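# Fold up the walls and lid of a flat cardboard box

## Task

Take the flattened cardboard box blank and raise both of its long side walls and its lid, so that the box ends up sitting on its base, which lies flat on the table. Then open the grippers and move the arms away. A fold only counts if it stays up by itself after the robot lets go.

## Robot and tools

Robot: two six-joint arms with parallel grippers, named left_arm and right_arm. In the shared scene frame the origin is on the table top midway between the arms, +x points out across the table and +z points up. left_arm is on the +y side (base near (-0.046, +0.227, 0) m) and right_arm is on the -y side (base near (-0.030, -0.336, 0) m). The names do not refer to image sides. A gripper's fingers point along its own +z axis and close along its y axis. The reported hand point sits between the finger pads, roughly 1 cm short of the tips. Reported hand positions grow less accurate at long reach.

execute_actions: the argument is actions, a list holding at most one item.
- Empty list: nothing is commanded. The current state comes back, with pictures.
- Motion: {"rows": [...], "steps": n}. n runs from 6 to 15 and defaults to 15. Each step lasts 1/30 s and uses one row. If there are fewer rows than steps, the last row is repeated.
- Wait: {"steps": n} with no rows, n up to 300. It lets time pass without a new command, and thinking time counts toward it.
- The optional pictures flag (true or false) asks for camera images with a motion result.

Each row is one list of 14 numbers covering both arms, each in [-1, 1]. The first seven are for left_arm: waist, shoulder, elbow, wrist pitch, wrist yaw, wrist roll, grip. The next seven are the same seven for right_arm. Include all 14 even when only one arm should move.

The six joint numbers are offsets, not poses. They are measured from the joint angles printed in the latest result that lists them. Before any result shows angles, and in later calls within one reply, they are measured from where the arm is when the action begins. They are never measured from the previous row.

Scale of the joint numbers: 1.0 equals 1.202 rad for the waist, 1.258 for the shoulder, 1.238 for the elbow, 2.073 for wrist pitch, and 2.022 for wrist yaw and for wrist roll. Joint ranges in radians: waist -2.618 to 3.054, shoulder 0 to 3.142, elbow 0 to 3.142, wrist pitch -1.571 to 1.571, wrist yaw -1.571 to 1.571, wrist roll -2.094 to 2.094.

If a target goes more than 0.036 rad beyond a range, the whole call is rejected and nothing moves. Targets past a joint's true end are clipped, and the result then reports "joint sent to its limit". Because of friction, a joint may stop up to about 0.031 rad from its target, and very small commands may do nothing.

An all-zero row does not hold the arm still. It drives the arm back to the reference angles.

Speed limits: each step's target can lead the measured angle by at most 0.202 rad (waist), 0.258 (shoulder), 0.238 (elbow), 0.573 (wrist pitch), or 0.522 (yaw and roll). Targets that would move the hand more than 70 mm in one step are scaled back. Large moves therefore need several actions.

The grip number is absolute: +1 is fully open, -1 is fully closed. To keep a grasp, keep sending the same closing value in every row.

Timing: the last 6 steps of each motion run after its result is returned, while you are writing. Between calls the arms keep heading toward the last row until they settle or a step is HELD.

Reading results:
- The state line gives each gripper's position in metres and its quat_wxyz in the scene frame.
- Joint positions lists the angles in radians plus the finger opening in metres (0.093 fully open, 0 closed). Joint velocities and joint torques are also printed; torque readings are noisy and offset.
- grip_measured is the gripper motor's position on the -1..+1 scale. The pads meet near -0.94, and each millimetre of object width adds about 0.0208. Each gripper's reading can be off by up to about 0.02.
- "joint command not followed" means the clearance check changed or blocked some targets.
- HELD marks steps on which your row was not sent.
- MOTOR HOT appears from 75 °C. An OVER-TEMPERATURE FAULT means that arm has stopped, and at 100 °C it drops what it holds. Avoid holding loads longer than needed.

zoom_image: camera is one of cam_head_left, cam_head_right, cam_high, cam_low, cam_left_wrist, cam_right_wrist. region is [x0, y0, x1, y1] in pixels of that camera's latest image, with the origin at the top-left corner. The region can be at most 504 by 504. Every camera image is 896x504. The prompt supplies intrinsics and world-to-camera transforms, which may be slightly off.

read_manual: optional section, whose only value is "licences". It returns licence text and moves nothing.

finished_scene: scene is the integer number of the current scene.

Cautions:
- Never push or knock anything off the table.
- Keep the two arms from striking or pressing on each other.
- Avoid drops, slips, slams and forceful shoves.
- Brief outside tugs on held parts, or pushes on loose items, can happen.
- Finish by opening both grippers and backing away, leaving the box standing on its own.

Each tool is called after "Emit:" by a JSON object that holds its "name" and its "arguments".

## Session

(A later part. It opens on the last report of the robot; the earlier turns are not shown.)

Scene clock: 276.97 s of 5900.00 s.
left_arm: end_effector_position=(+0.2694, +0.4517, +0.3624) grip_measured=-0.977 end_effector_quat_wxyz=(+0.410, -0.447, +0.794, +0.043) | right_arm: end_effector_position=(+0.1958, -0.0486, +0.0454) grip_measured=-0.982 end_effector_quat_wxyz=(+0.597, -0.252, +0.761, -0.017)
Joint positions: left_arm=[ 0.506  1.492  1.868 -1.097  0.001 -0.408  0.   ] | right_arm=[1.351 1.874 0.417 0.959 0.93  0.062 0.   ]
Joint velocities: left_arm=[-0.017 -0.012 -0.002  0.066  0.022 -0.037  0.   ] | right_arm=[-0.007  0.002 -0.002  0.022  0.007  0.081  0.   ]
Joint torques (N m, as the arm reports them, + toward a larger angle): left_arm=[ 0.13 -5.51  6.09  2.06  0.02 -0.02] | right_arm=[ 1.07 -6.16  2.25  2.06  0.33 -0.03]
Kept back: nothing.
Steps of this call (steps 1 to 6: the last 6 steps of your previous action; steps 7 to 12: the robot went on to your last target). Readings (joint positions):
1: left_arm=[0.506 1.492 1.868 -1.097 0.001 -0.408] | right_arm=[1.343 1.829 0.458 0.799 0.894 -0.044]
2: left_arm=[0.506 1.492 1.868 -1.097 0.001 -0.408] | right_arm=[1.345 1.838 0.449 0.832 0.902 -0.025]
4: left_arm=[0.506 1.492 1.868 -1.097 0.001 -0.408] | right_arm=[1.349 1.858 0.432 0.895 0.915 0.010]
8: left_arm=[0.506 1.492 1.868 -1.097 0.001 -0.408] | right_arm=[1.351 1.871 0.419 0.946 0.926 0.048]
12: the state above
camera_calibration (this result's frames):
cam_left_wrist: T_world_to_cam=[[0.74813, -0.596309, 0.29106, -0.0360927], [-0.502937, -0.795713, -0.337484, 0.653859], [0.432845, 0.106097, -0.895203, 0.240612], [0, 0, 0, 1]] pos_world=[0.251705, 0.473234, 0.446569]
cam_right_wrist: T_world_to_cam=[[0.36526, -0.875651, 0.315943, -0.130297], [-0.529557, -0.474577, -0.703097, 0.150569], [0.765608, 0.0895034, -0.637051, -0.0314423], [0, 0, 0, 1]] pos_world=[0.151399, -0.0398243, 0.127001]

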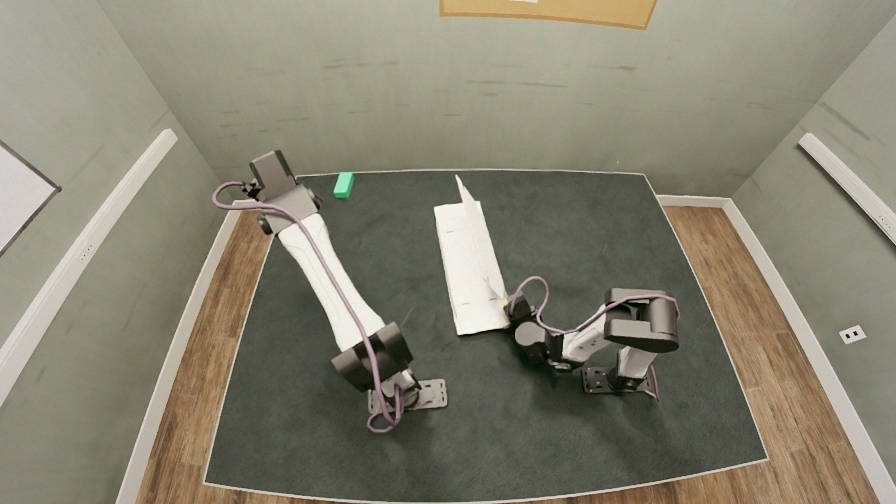

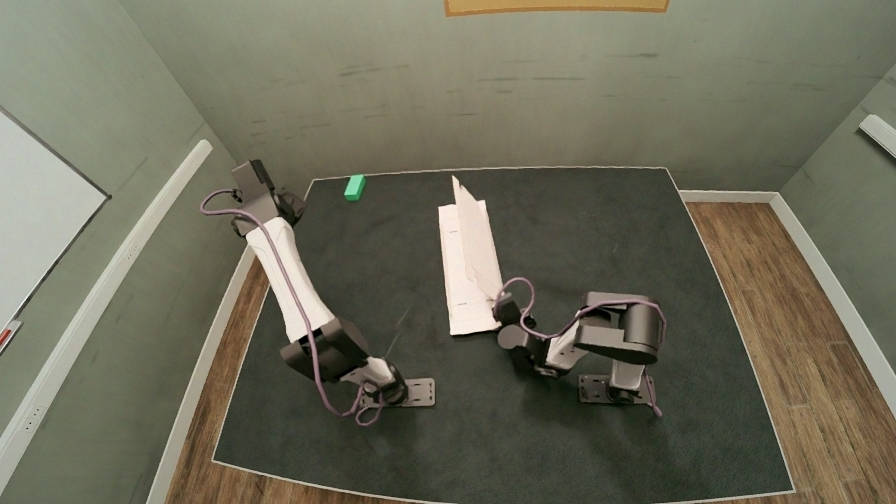

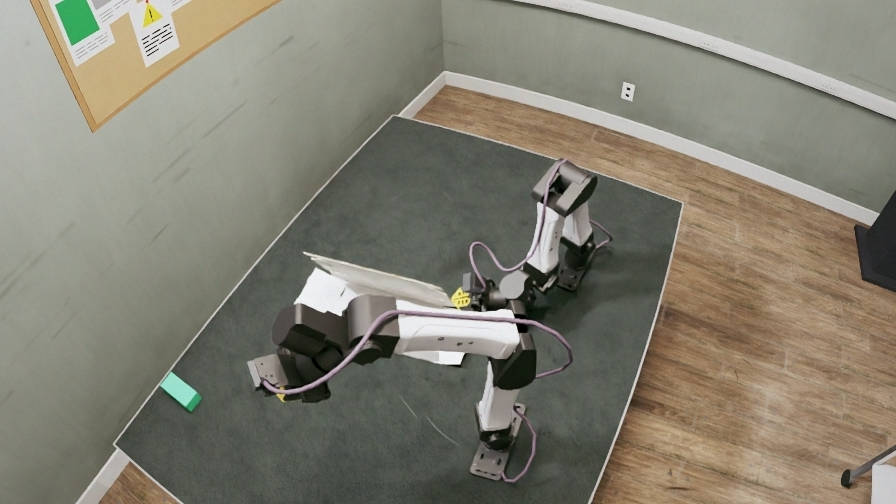

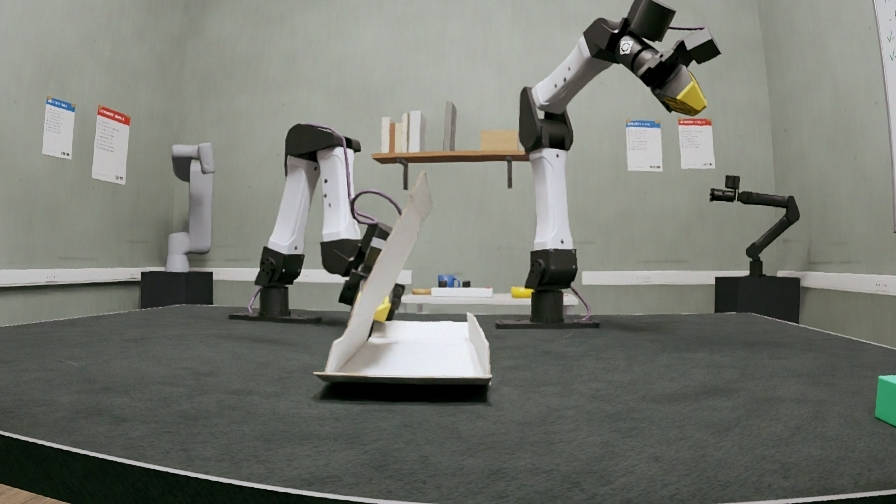

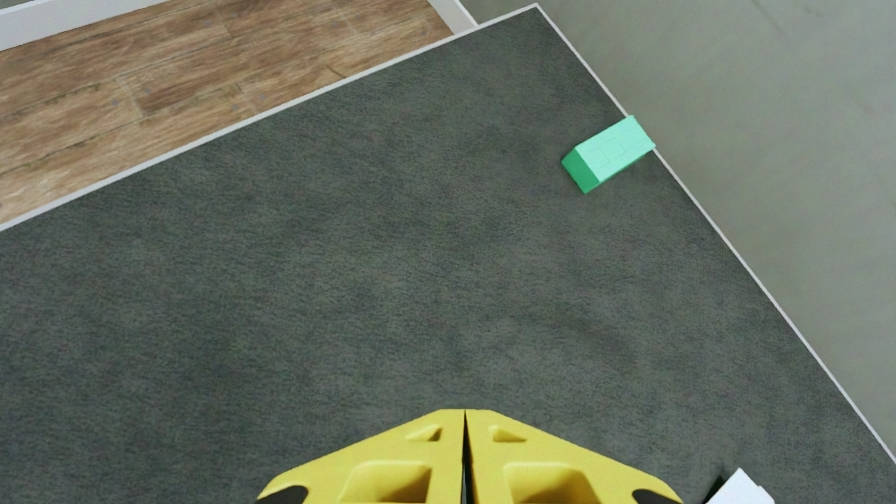

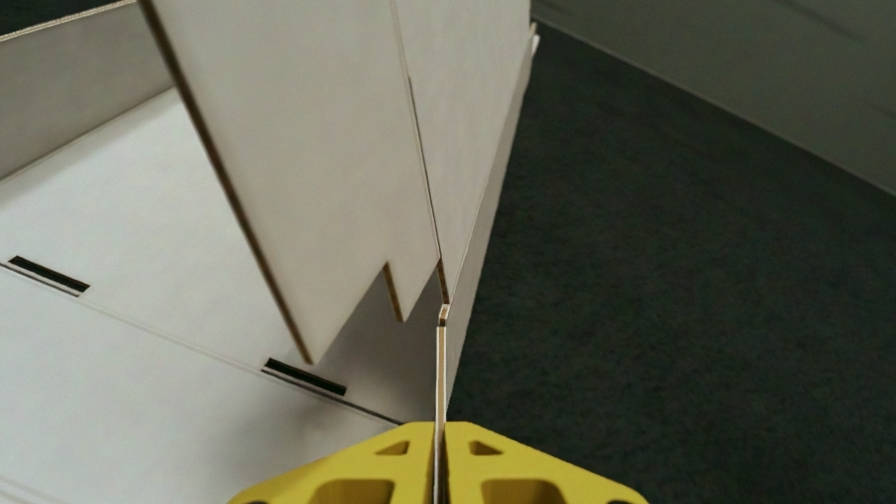

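Emit:
{"name": "execute_actions", "arguments": {"actions": [{"rows": [[0,0,0,0,0,0,-1, 0.003,0.005,0.003,-0.001,0.007,0.014,-1],[0,0,0,0,0,0,-1, 0.006,0.009,0.006,-0.003,0.014,0.028,-1],[0,0,0,0,0,0,-1, 0.009,0.014,0.009,-0.004,0.021,0.042,-1],[0,0,0,0,0,0,-1, 0.012,0.018,0.012,-0.005,0.028,0.056,-1],[0,0,0,0,0,0,-1, 0.015,0.023,0.014,-0.007,0.035,0.07,-1],[0,0,0,0,0,0,-1, 0.018,0.028,0.017,-0.008,0.042,0.084,-1],[0,0,0,0,0,0,-1, 0.021,0.032,0.02,-0.009,0.049,0.098,-1],[0,0,0,0,0,0,-1, 0.024,0.037,0.023,-0.011,0.056,0.112,-1],[0,0,0,0,0,0,-1, 0.028,0.041,0.026,-0.012,0.063,0.126,-1],[0,0,0,0,0,0,-1, 0.031,0.046,0.029,-0.013,0.07,0.14,-1],[0,0,0,0,0,0,-1, 0.034,0.05,0.032,-0.015,0.077,0.154,-1],[0,0,0,0,0,0,-1, 0.0367,0.055,0.0345,-0.016,0.0845,0.168,-1]], "steps": 15}]}}

Emit:
{"name": "execute_actions", "arguments": {"actions": [{"steps": 12}], "pictures": true}}

Scene clock: 277.80 s of 5900.00 s.
left_arm: end_effector_position=(+0.2694, +0.4517, +0.3624) grip_measured=-0.977 end_effector_quat_wxyz=(+0.410, -0.447, +0.794, +0.043) | right_arm: end_effector_position=(+0.1942, -0.0539, +0.0436) grip_measured=-0.982 end_effector_quat_wxyz=(+0.605, -0.187, +0.774, +0.004)
Joint positions: left_arm=[ 0.506  1.492  1.868 -1.097  0.001 -0.408  0.   ] | right_arm=[1.37  1.897 0.42  0.961 0.996 0.214 0.   ]
Joint velocities: left_arm=[ 0.007 -0.007  0.002  0.037 -0.051  0.037  0.   ] | right_arm=[ 0.125  0.125  0.071 -0.022  0.374  0.711  0.   ]
Joint torques (N m, as the arm reports them, + toward a larger angle): left_arm=[ 0.12 -5.56  6.11  2.07  0.02 -0.03] | right_arm=[ 1.06 -5.67  5.77  1.53  0.27 -0.04]
Steps of this call (steps 1 to 16: the robot went on to your last target; steps 17 to 25: the first 9 steps of this action). Readings (joint positions):
17: left_arm=[0.506 1.492 1.868 -1.097 0.001 -0.408] | right_arm=[1.351 1.874 0.416 0.965 0.933 0.074]
18: left_arm=[0.506 1.492 1.868 -1.097 0.001 -0.408] | right_arm=[1.351 1.874 0.416 0.964 0.934 0.082]
20: left_arm=[0.506 1.492 1.868 -1.097 0.001 -0.408] | right_arm=[1.353 1.874 0.416 0.962 0.943 0.108]
24: left_arm=[0.506 1.492 1.868 -1.097 0.001 -0.408] | right_arm=[1.367 1.893 0.418 0.961 0.983 0.189]
25: the state above

Scene clock: 278.20 s of 5900.00 s.
left_arm: end_effector_position=(+0.2694, +0.4517, +0.3624) grip_measured=-0.977 end_effector_quat_wxyz=(+0.410, -0.447, +0.794, +0.043) | right_arm: end_effector_position=(+0.1936, -0.0586, +0.0434) grip_measured=-0.982 end_effector_quat_wxyz=(+0.615, -0.111, +0.780, +0.027)
Joint positions: left_arm=[ 0.506  1.492  1.868 -1.097  0.001 -0.408  0.   ] | right_arm=[1.39  1.925 0.437 0.952 1.076 0.384 0.   ]
Joint velocities: left_arm=[ 0.002 -0.027 -0.002 -0.022 -0.007 -0.007  0.   ] | right_arm=[ 0.007 -0.007 -0.007 -0.051  0.037  0.066  0.   ]
Joint torques (N m, as the arm reports them, + toward a larger angle): left_arm=[ 0.12 -5.53  6.12  2.07  0.01 -0.03] | right_arm=[ 0.84 -5.93  5.63  1.49  0.44 -0.03]
Kept back: nothing.
Steps of this call (steps 1 to 6: the last 6 steps of your previous action; steps 7 to 12: the robot went on to your last target). Readings (joint positions):
1: left_arm=[0.506 1.492 1.868 -1.097 0.001 -0.408] | right_arm=[1.375 1.902 0.424 0.961 1.009 0.238]
2: left_arm=[0.506 1.492 1.868 -1.097 0.001 -0.408] | right_arm=[1.378 1.908 0.427 0.960 1.022 0.263]
4: left_arm=[0.506 1.492 1.868 -1.097 0.001 -0.408] | right_arm=[1.385 1.919 0.434 0.959 1.047 0.311]
8: left_arm=[0.506 1.492 1.868 -1.097 0.001 -0.408] | right_arm=[1.389 1.924 0.437 0.956 1.069 0.363]
12: the state above
camera_calibration (this result's frames):
cam_left_wrist: T_world_to_cam=[[0.74813, -0.596309, 0.29106, -0.0360927], [-0.502937, -0.795713, -0.337484, 0.653859], [0.432845, 0.106097, -0.895203, 0.240612], [0, 0, 0, 1]] pos_world=[0.251705, 0.473234, 0.446569]
cam_right_wrist: T_world_to_cam=[[0.206137, -0.975023, 0.0826881, -0.10252], [-0.59775, -0.192376, -0.778259, 0.176224], [0.774727, 0.111001, -0.622476, -0.0312308], [0, 0, 0, 1]] pos_world=[0.150666, -0.0625911, 0.126185]

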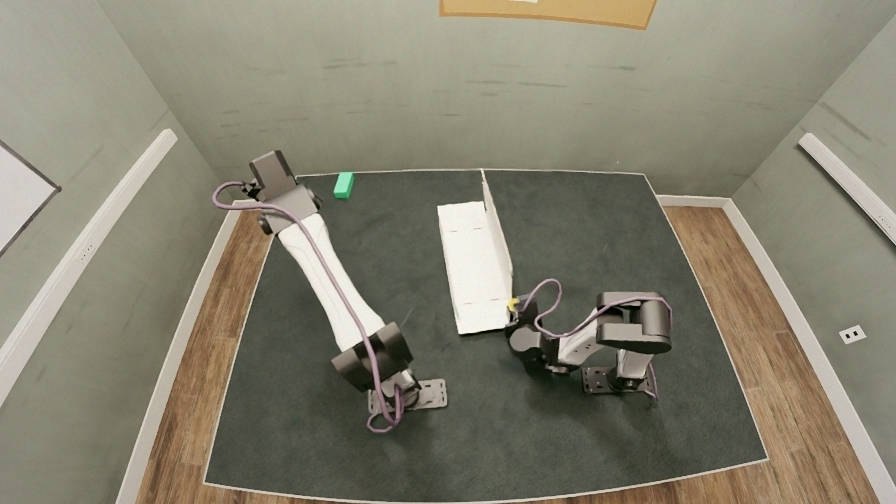

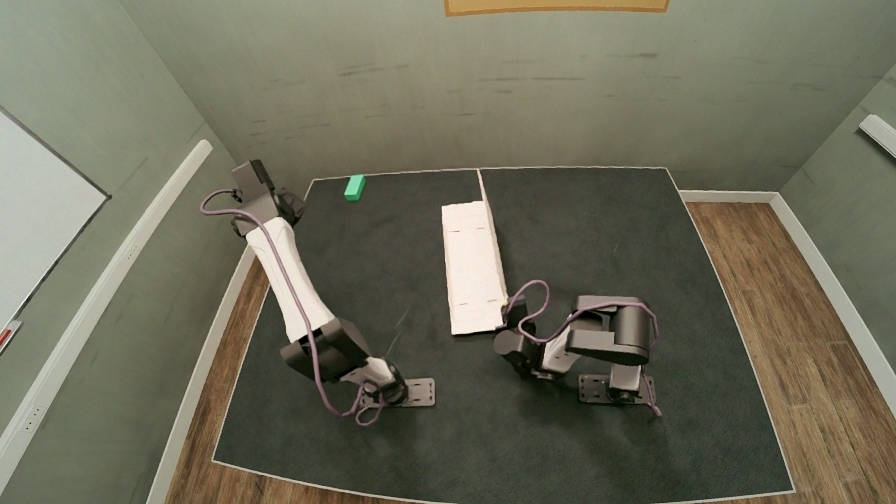

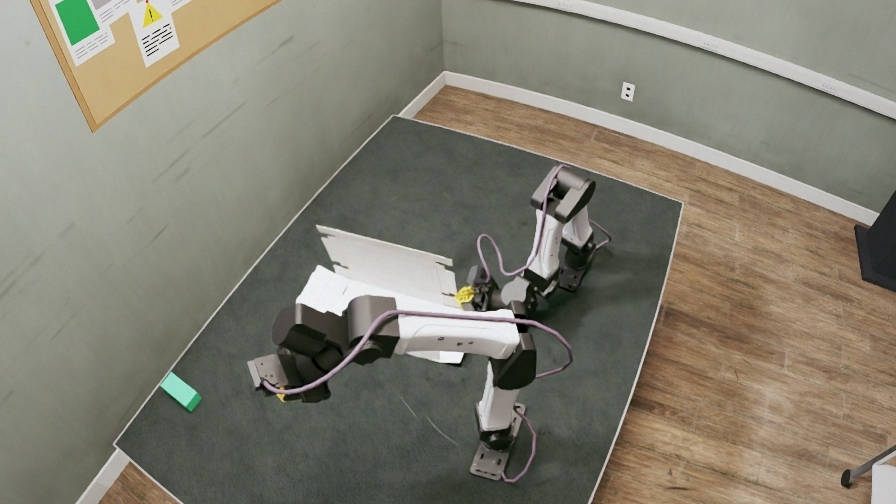

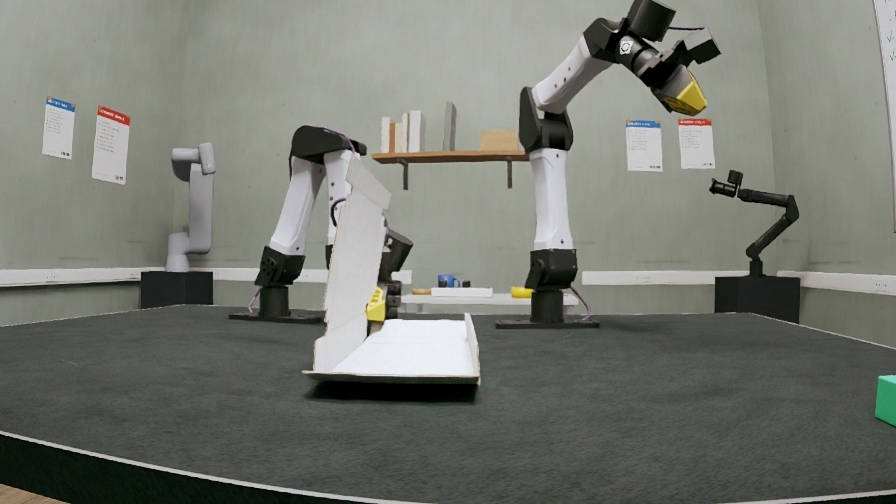

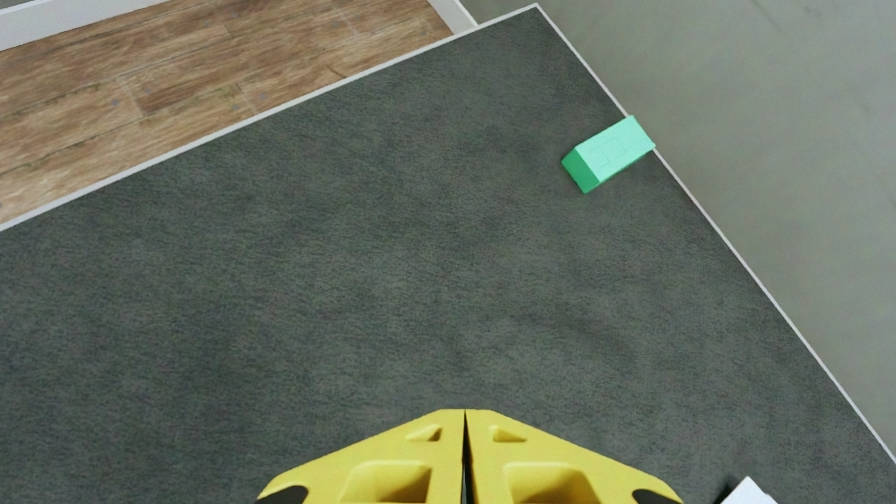

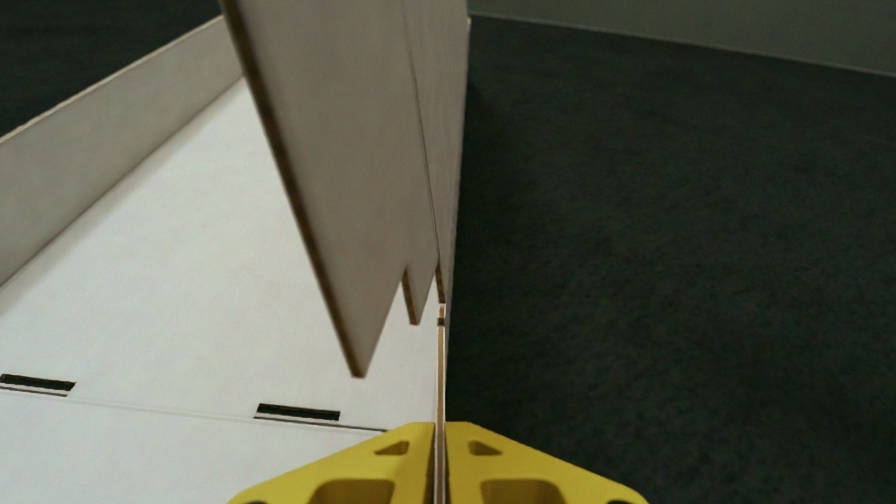

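Emit:
{"name": "execute_actions", "arguments": {"actions": [{"rows": [[0,0,0,0,0,0,-1, 0,0,0,0,0,0,-0.9],[0,0,0,0,0,0,-1, 0,0,0,0,0,0,-0.85],[0,0,0,0,0,0,-1, 0,0,0,0,0,0,-0.8],[0,0,0,0,0,0,-1, 0,0,0,0,0,0,-0.7],[0,0,0,0,0,0,-1, 0,0,0,0,0,0,-0.6],[0,0,0,0,0,0,-1, 0,0,0,0,0,0,-0.45],[0,0,0,0,0,0,-1, 0,0,0,0,0,0,-0.3],[0,0,0,0,0,0,-1, 0,0,0,0,0,0,-0.15],[0,0,0,0,0,0,-1, 0,0,0,0,0,0,0.0]], "steps": 12}]}}

Emit:
{"name": "execute_actions", "arguments": {"actions": [{"steps": 10}], "pictures": true}}

Scene clock: 280.43 s of 5900.00 s.
left_arm: end_effector_position=(+0.2694, +0.4517, +0.3624) grip_measured=-0.977 end_effector_quat_wxyz=(+0.410, -0.447, +0.794, +0.043) | right_arm: end_effector_position=(+0.1938, -0.0595, +0.0435) grip_measured=-0.520 end_effector_quat_wxyz=(+0.616, -0.106, +0.781, +0.027)
Joint positions: left_arm=[ 0.506  1.492  1.868 -1.097  0.001 -0.408  0.   ] | right_arm=[1.39  1.925 0.437 0.95  1.081 0.394 0.02 ]
Joint velocities: left_arm=[-0.007 -0.012  0.002  0.022 -0.051 -0.037  0.   ] | right_arm=[ 0.007 -0.022  0.007 -0.081 -0.007 -0.007  0.14 ]
Joint torques (N m, as the arm reports them, + toward a larger angle): left_arm=[ 0.16 -5.63  6.1   2.07  0.   -0.03] | right_arm=[ 0.37 -7.47  3.82  1.77  0.22 -0.17]
Steps of this call (steps 1 to 30: the robot went on to your last target; steps 31 to 61: nothing new was sent; steps 62 to 67: the first 6 steps of this action). Readings (joint positions):
62: left_arm=[0.506 1.492 1.868 -1.097 0.001 -0.408] | right_arm=[1.390 1.925 0.437 0.950 1.081 0.397]
63: left_arm=[0.506 1.492 1.868 -1.097 0.001 -0.408] | right_arm=[1.390 1.925 0.437 0.950 1.081 0.397]
65: left_arm=[0.506 1.492 1.868 -1.097 0.001 -0.408] | right_arm=[1.390 1.925 0.437 0.950 1.081 0.395]
67: the state above

Scene clock: 280.77 s of 5900.00 s.
left_arm: end_effector_position=(+0.2694, +0.4517, +0.3624) grip_measured=-0.977 end_effector_quat_wxyz=(+0.410, -0.447, +0.794, +0.043) | right_arm: end_effector_position=(+0.1938, -0.0595, +0.0435) grip_measured=-0.003 end_effector_quat_wxyz=(+0.616, -0.106, +0.780, +0.027)
Joint positions: left_arm=[ 0.506  1.492  1.868 -1.097  0.001 -0.408  0.   ] | right_arm=[1.39  1.925 0.437 0.95  1.081 0.393 0.045]
Joint velocities: left_arm=[ 0.002  0.002  0.007  0.037 -0.007 -0.066  0.   ] | right_arm=[ 0.002  0.007  0.017 -0.081 -0.022 -0.051 -0.   ]
Joint torques (N m, as the arm reports them, + toward a larger angle): left_arm=[ 0.14 -5.6   6.13  2.06  0.01  0.  ] | right_arm=[ 0.4  -7.57  3.78  1.76  0.22 -0.19]
Kept back: nothing.
Steps of this call (steps 1 to 6: the last 6 steps of your previous action; steps 7 to 10: the robot went on to your last target). Readings (joint positions):
1: left_arm=[0.506 1.492 1.868 -1.097 0.001 -0.408] | right_arm=[1.390 1.925 0.437 0.950 1.081 0.394]
2: left_arm=[0.506 1.492 1.868 -1.097 0.001 -0.408] | right_arm=[1.390 1.925 0.437 0.950 1.081 0.394]
4: left_arm=[0.506 1.492 1.868 -1.097 0.001 -0.408] | right_arm=[1.390 1.925 0.437 0.950 1.081 0.394]
8: left_arm=[0.506 1.492 1.868 -1.097 0.001 -0.408] | right_arm=[1.390 1.925 0.437 0.950 1.081 0.393]
10: the state above
camera_calibration (this result's frames):
cam_left_wrist: T_world_to_cam=[[0.74813, -0.596309, 0.29106, -0.0360927], [-0.502937, -0.795713, -0.337484, 0.653859], [0.432845, 0.106097, -0.895203, 0.240612], [0, 0, 0, 1]] pos_world=[0.251705, 0.473234, 0.446569]
cam_right_wrist: T_world_to_cam=[[0.199712, -0.976854, 0.0766256, -0.102026], [-0.598813, -0.183574, -0.779566, 0.177006], [0.775589, 0.109804, -0.621615, -0.0315022], [0, 0, 0, 1]] pos_world=[0.150802, -0.0637116, 0.126224]

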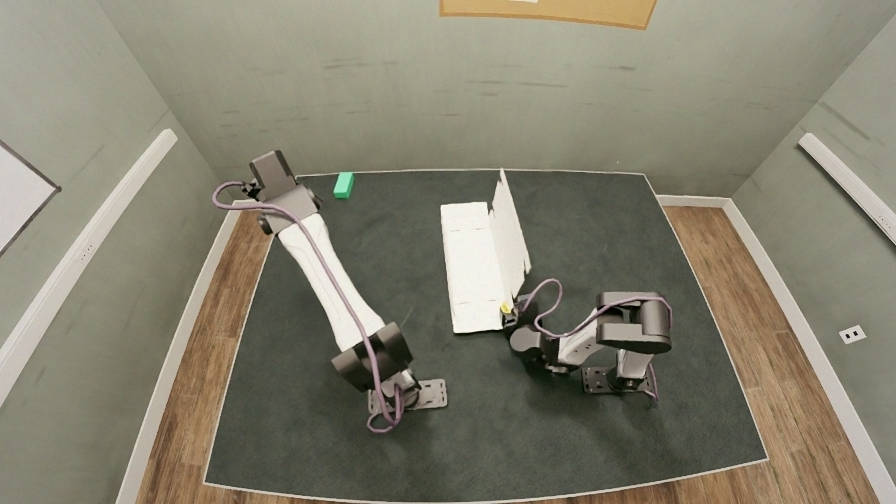

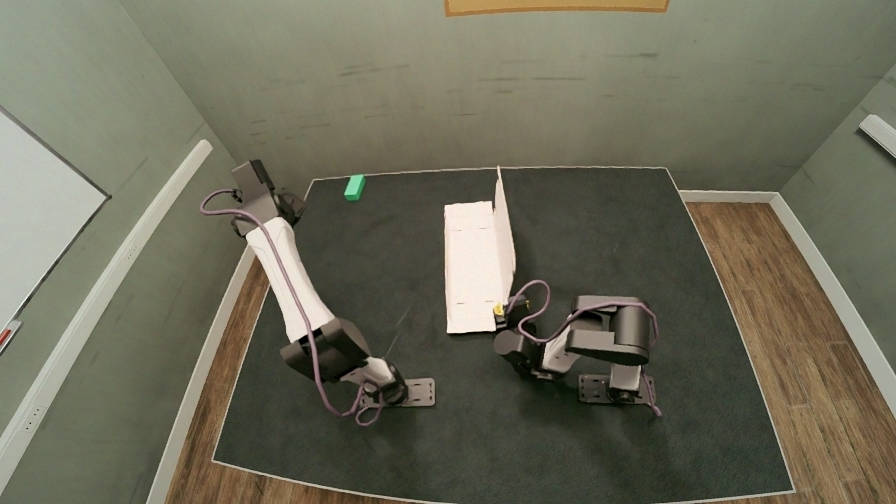

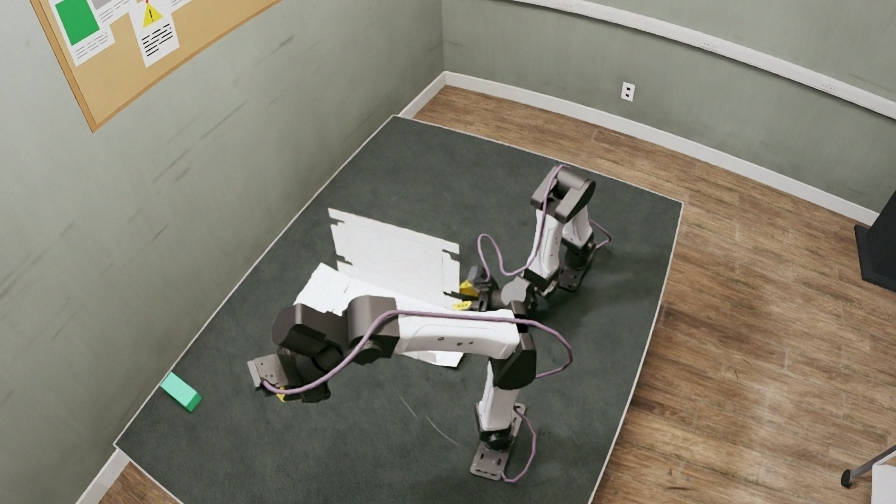

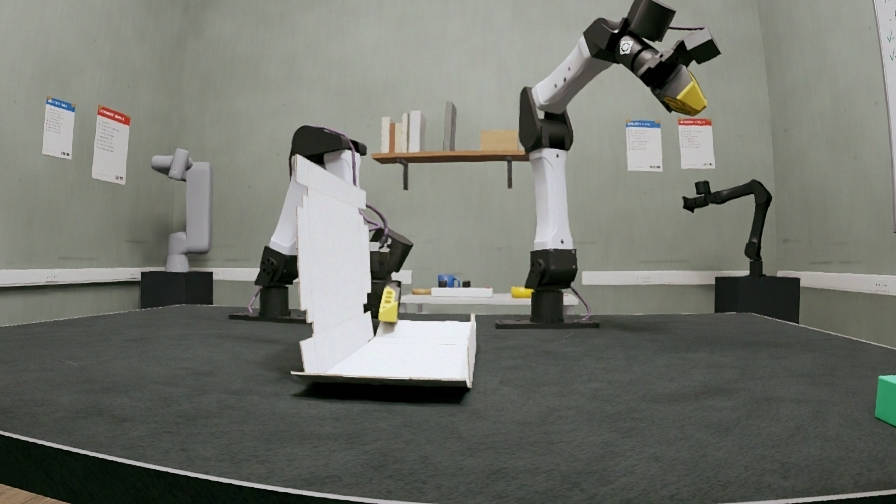

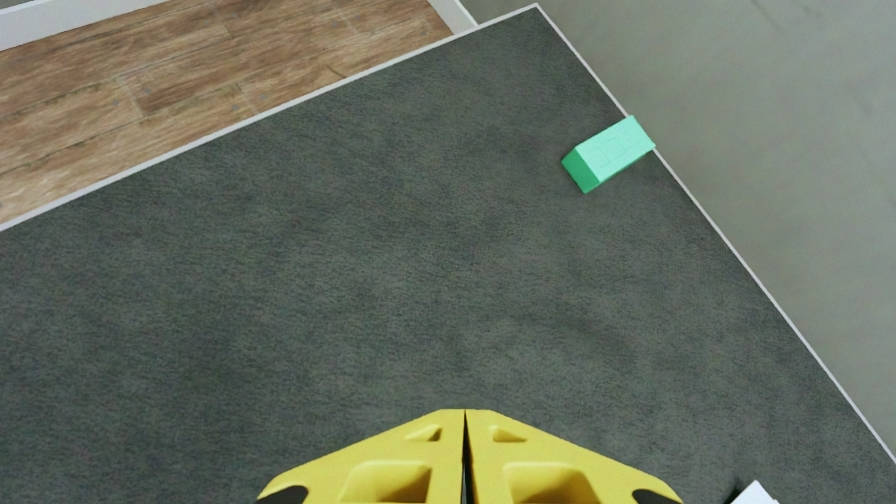

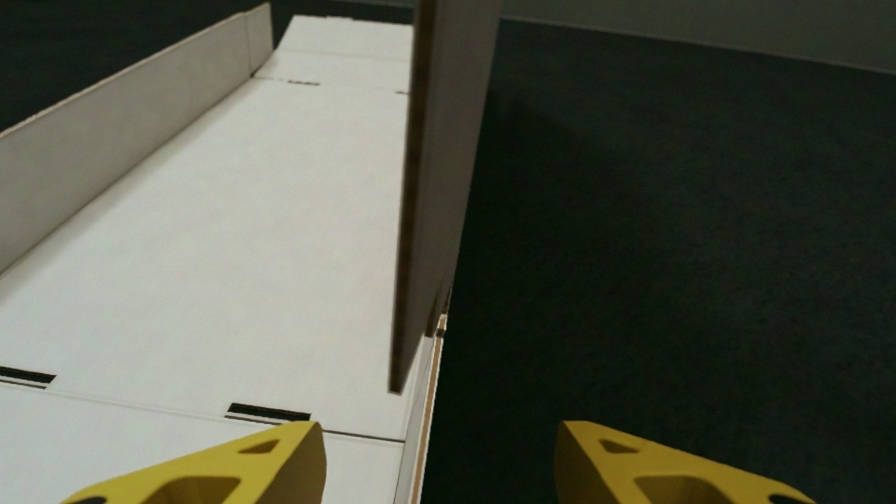

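Emit:
{"name": "execute_actions", "arguments": {"actions": [{"rows": [[0,0,0,0,0,0,-1, 0.016,-0.012,0.001,-0.022,0.007,0.015,0.0],[0,0,0,0,0,0,-1, 0.031,-0.025,0.002,-0.043,0.014,0.03,0.0],[0,0,0,0,0,0,-1, 0.047,-0.037,0.002,-0.065,0.021,0.045,0.0],[0,0,0,0,0,0,-1, 0.063,-0.05,0.003,-0.087,0.028,0.059,0.0],[0,0,0,0,0,0,-1, 0.078,-0.062,0.004,-0.108,0.035,0.074,0.0],[0,0,0,0,0,0,-1, 0.094,-0.075,0.005,-0.13,0.042,0.089,0.0],[0,0,0,0,0,0,-1, 0.11,-0.087,0.006,-0.152,0.048,0.104,0.0],[0,0,0,0,0,0,-1, 0.125,-0.099,0.007,-0.173,0.055,0.119,0.0],[0,0,0,0,0,0,-1, 0.141,-0.112,0.008,-0.195,0.062,0.134,0.0],[0,0,0,0,0,0,-1, 0.157,-0.124,0.008,-0.217,0.069,0.148,0.0],[0,0,0,0,0,0,-1, 0.172,-0.137,0.009,-0.238,0.076,0.163,0.0],[0,0,0,0,0,0,-1, 0.188,-0.149,0.01,-0.26,0.083,0.178,0.0]], "steps": 15}]}}

Emit:
{"name": "execute_actions", "arguments": {"actions": [{"steps": 12}], "pictures": true}}

Scene clock: 281.60 s of 5900.00 s.
left_arm: end_effector_position=(+0.2694, +0.4517, +0.3624) grip_measured=-0.977 end_effector_quat_wxyz=(+0.410, -0.447, +0.794, +0.043) | right_arm: end_effector_position=(+0.1575, -0.0543, +0.0482) grip_measured=-0.003 end_effector_quat_wxyz=(+0.608, -0.121, +0.784, +0.041)
Joint positions: left_arm=[ 0.506  1.492  1.868 -1.097  0.001 -0.408  0.   ] | right_arm=[1.523 1.83  0.437 0.714 1.147 0.548 0.045]
Joint velocities: left_arm=[ 0.002  0.002 -0.002 -0.022  0.037 -0.007  0.   ] | right_arm=[ 0.554 -0.481  0.007 -1.15   0.33   0.799  0.001]
Joint torques (N m, as the arm reports them, + toward a larger angle): left_arm=[ 0.16 -5.53  6.14  2.07  0.02 -0.02] | right_arm=[ 0.65 -8.47  5.01  1.52  0.45  0.02]
Steps of this call (steps 1 to 15: the robot went on to your last target; step 16: nothing new was sent; steps 17 to 25: the first 9 steps of this action). Readings (joint positions):
17: left_arm=[0.506 1.492 1.868 -1.097 0.001 -0.408] | right_arm=[1.391 1.925 0.437 0.946 1.082 0.397]
18: left_arm=[0.506 1.492 1.868 -1.097 0.001 -0.408] | right_arm=[1.396 1.923 0.437 0.933 1.086 0.405]
20: left_arm=[0.506 1.492 1.868 -1.097 0.001 -0.408] | right_arm=[1.423 1.909 0.437 0.884 1.099 0.435]
24: left_arm=[0.506 1.492 1.868 -1.097 0.001 -0.408] | right_arm=[1.503 1.846 0.437 0.752 1.136 0.522]
25: the state above

Scene clock: 282.00 s of 5900.00 s.
left_arm: end_effector_position=(+0.2694, +0.4517, +0.3624) grip_measured=-0.977 end_effector_quat_wxyz=(+0.410, -0.447, +0.794, +0.043) | right_arm: end_effector_position=(+0.1361, -0.0696, +0.0505) grip_measured=-0.003 end_effector_quat_wxyz=(+0.609, -0.124, +0.783, +0.022)
Joint positions: left_arm=[ 0.506  1.492  1.868 -1.097  0.001 -0.408  0.   ] | right_arm=[1.612 1.756 0.437 0.44  1.231 0.729 0.045]
Joint velocities: left_arm=[-0.007  0.002 -0.012  0.022 -0.051  0.037  0.   ] | right_arm=[-0.007 -0.012 -0.007 -0.212  0.066  0.066 -0.   ]
Joint torques (N m, as the arm reports them, + toward a larger angle): left_arm=[ 0.11 -5.51  6.13  2.06  0.01 -0.02] | right_arm=[ 0.67 -8.1   5.38  1.32  0.53  0.05]
Kept back: nothing.
Steps of this call (steps 1 to 6: the last 6 steps of your previous action; steps 7 to 12: the robot went on to your last target). Readings (joint positions):
1: left_arm=[0.506 1.492 1.868 -1.097 0.001 -0.408] | right_arm=[1.542 1.814 0.437 0.675 1.159 0.574]
2: left_arm=[0.506 1.492 1.868 -1.097 0.001 -0.408] | right_arm=[1.561 1.798 0.437 0.635 1.171 0.601]
4: left_arm=[0.506 1.492 1.868 -1.097 0.001 -0.408] | right_arm=[1.596 1.769 0.437 0.558 1.195 0.651]
8: left_arm=[0.506 1.492 1.868 -1.097 0.001 -0.408] | right_arm=[1.612 1.756 0.437 0.477 1.220 0.706]
12: the state above
camera_calibration (this result's frames):
cam_left_wrist: T_world_to_cam=[[0.74813, -0.596309, 0.29106, -0.0360927], [-0.502937, -0.795713, -0.337484, 0.653859], [0.432845, 0.106097, -0.895203, 0.240612], [0, 0, 0, 1]] pos_world=[0.251705, 0.473234, 0.446569]
cam_right_wrist: T_world_to_cam=[[0.222401, -0.969287, 0.104981, -0.104896], [-0.602633, -0.221314, -0.766716, 0.143305], [0.766402, 0.107254, -0.633344, 0.0203396], [0, 0, 0, 1]] pos_world=[0.0941009, -0.0721402, 0.133768]

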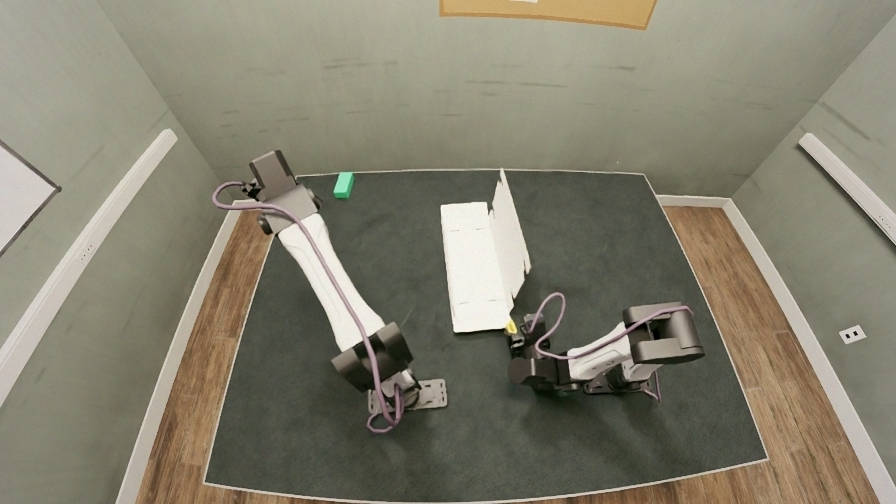

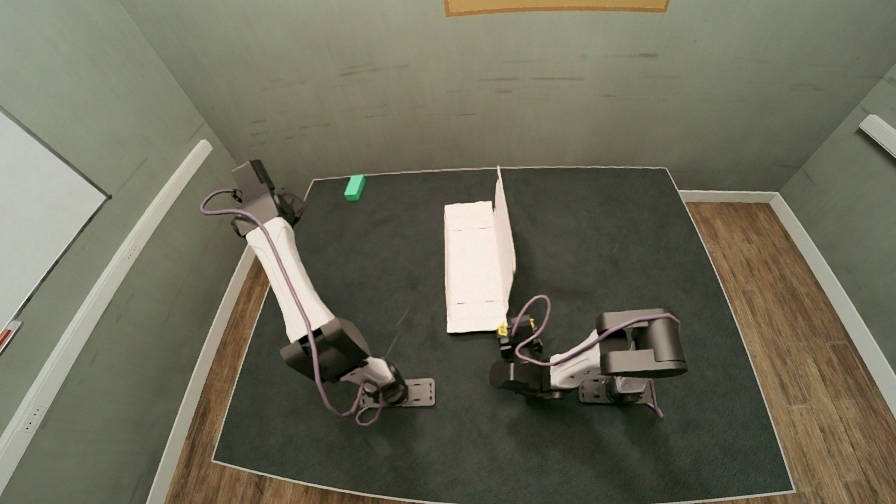

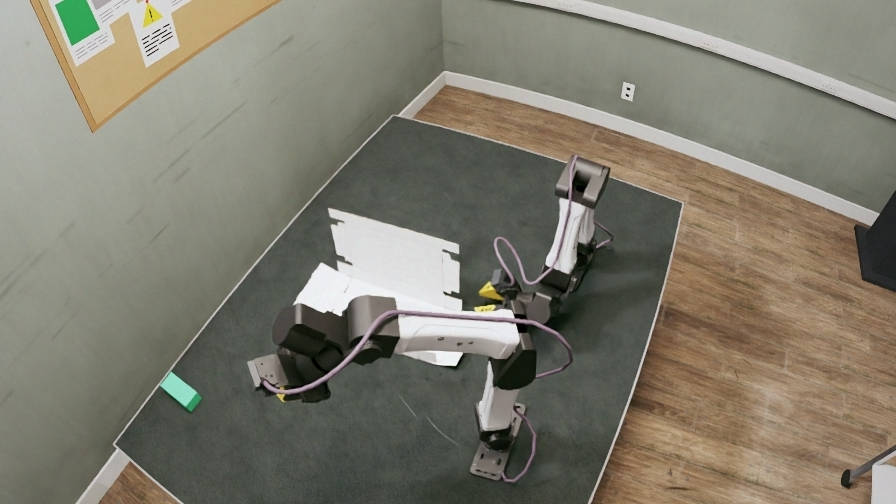

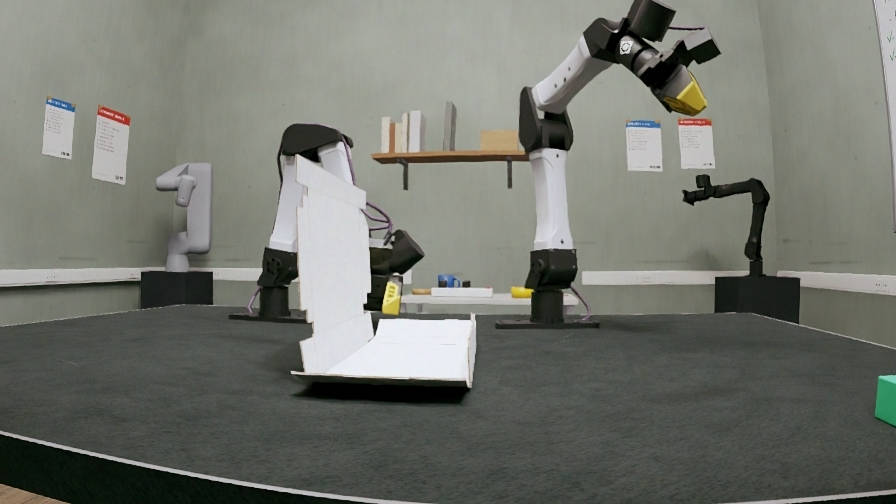

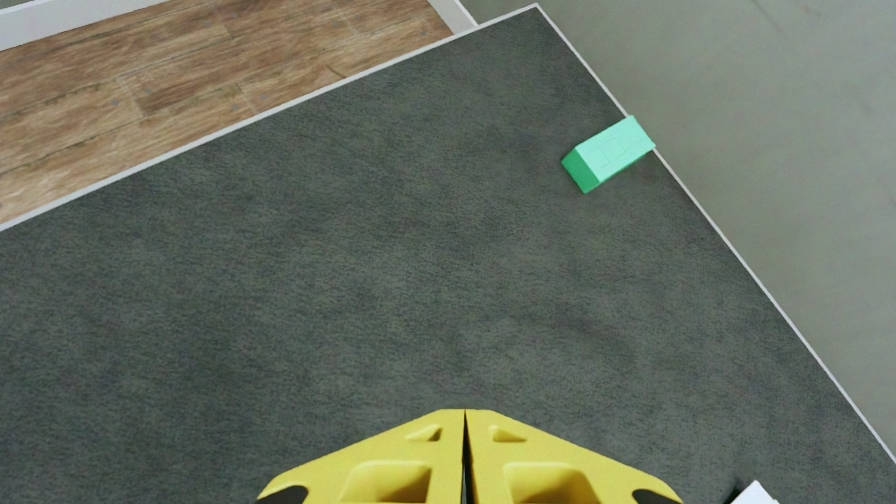

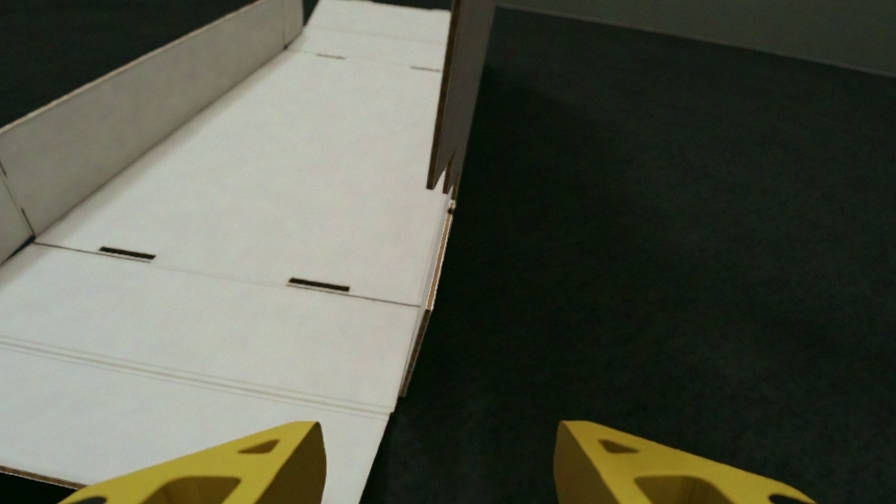

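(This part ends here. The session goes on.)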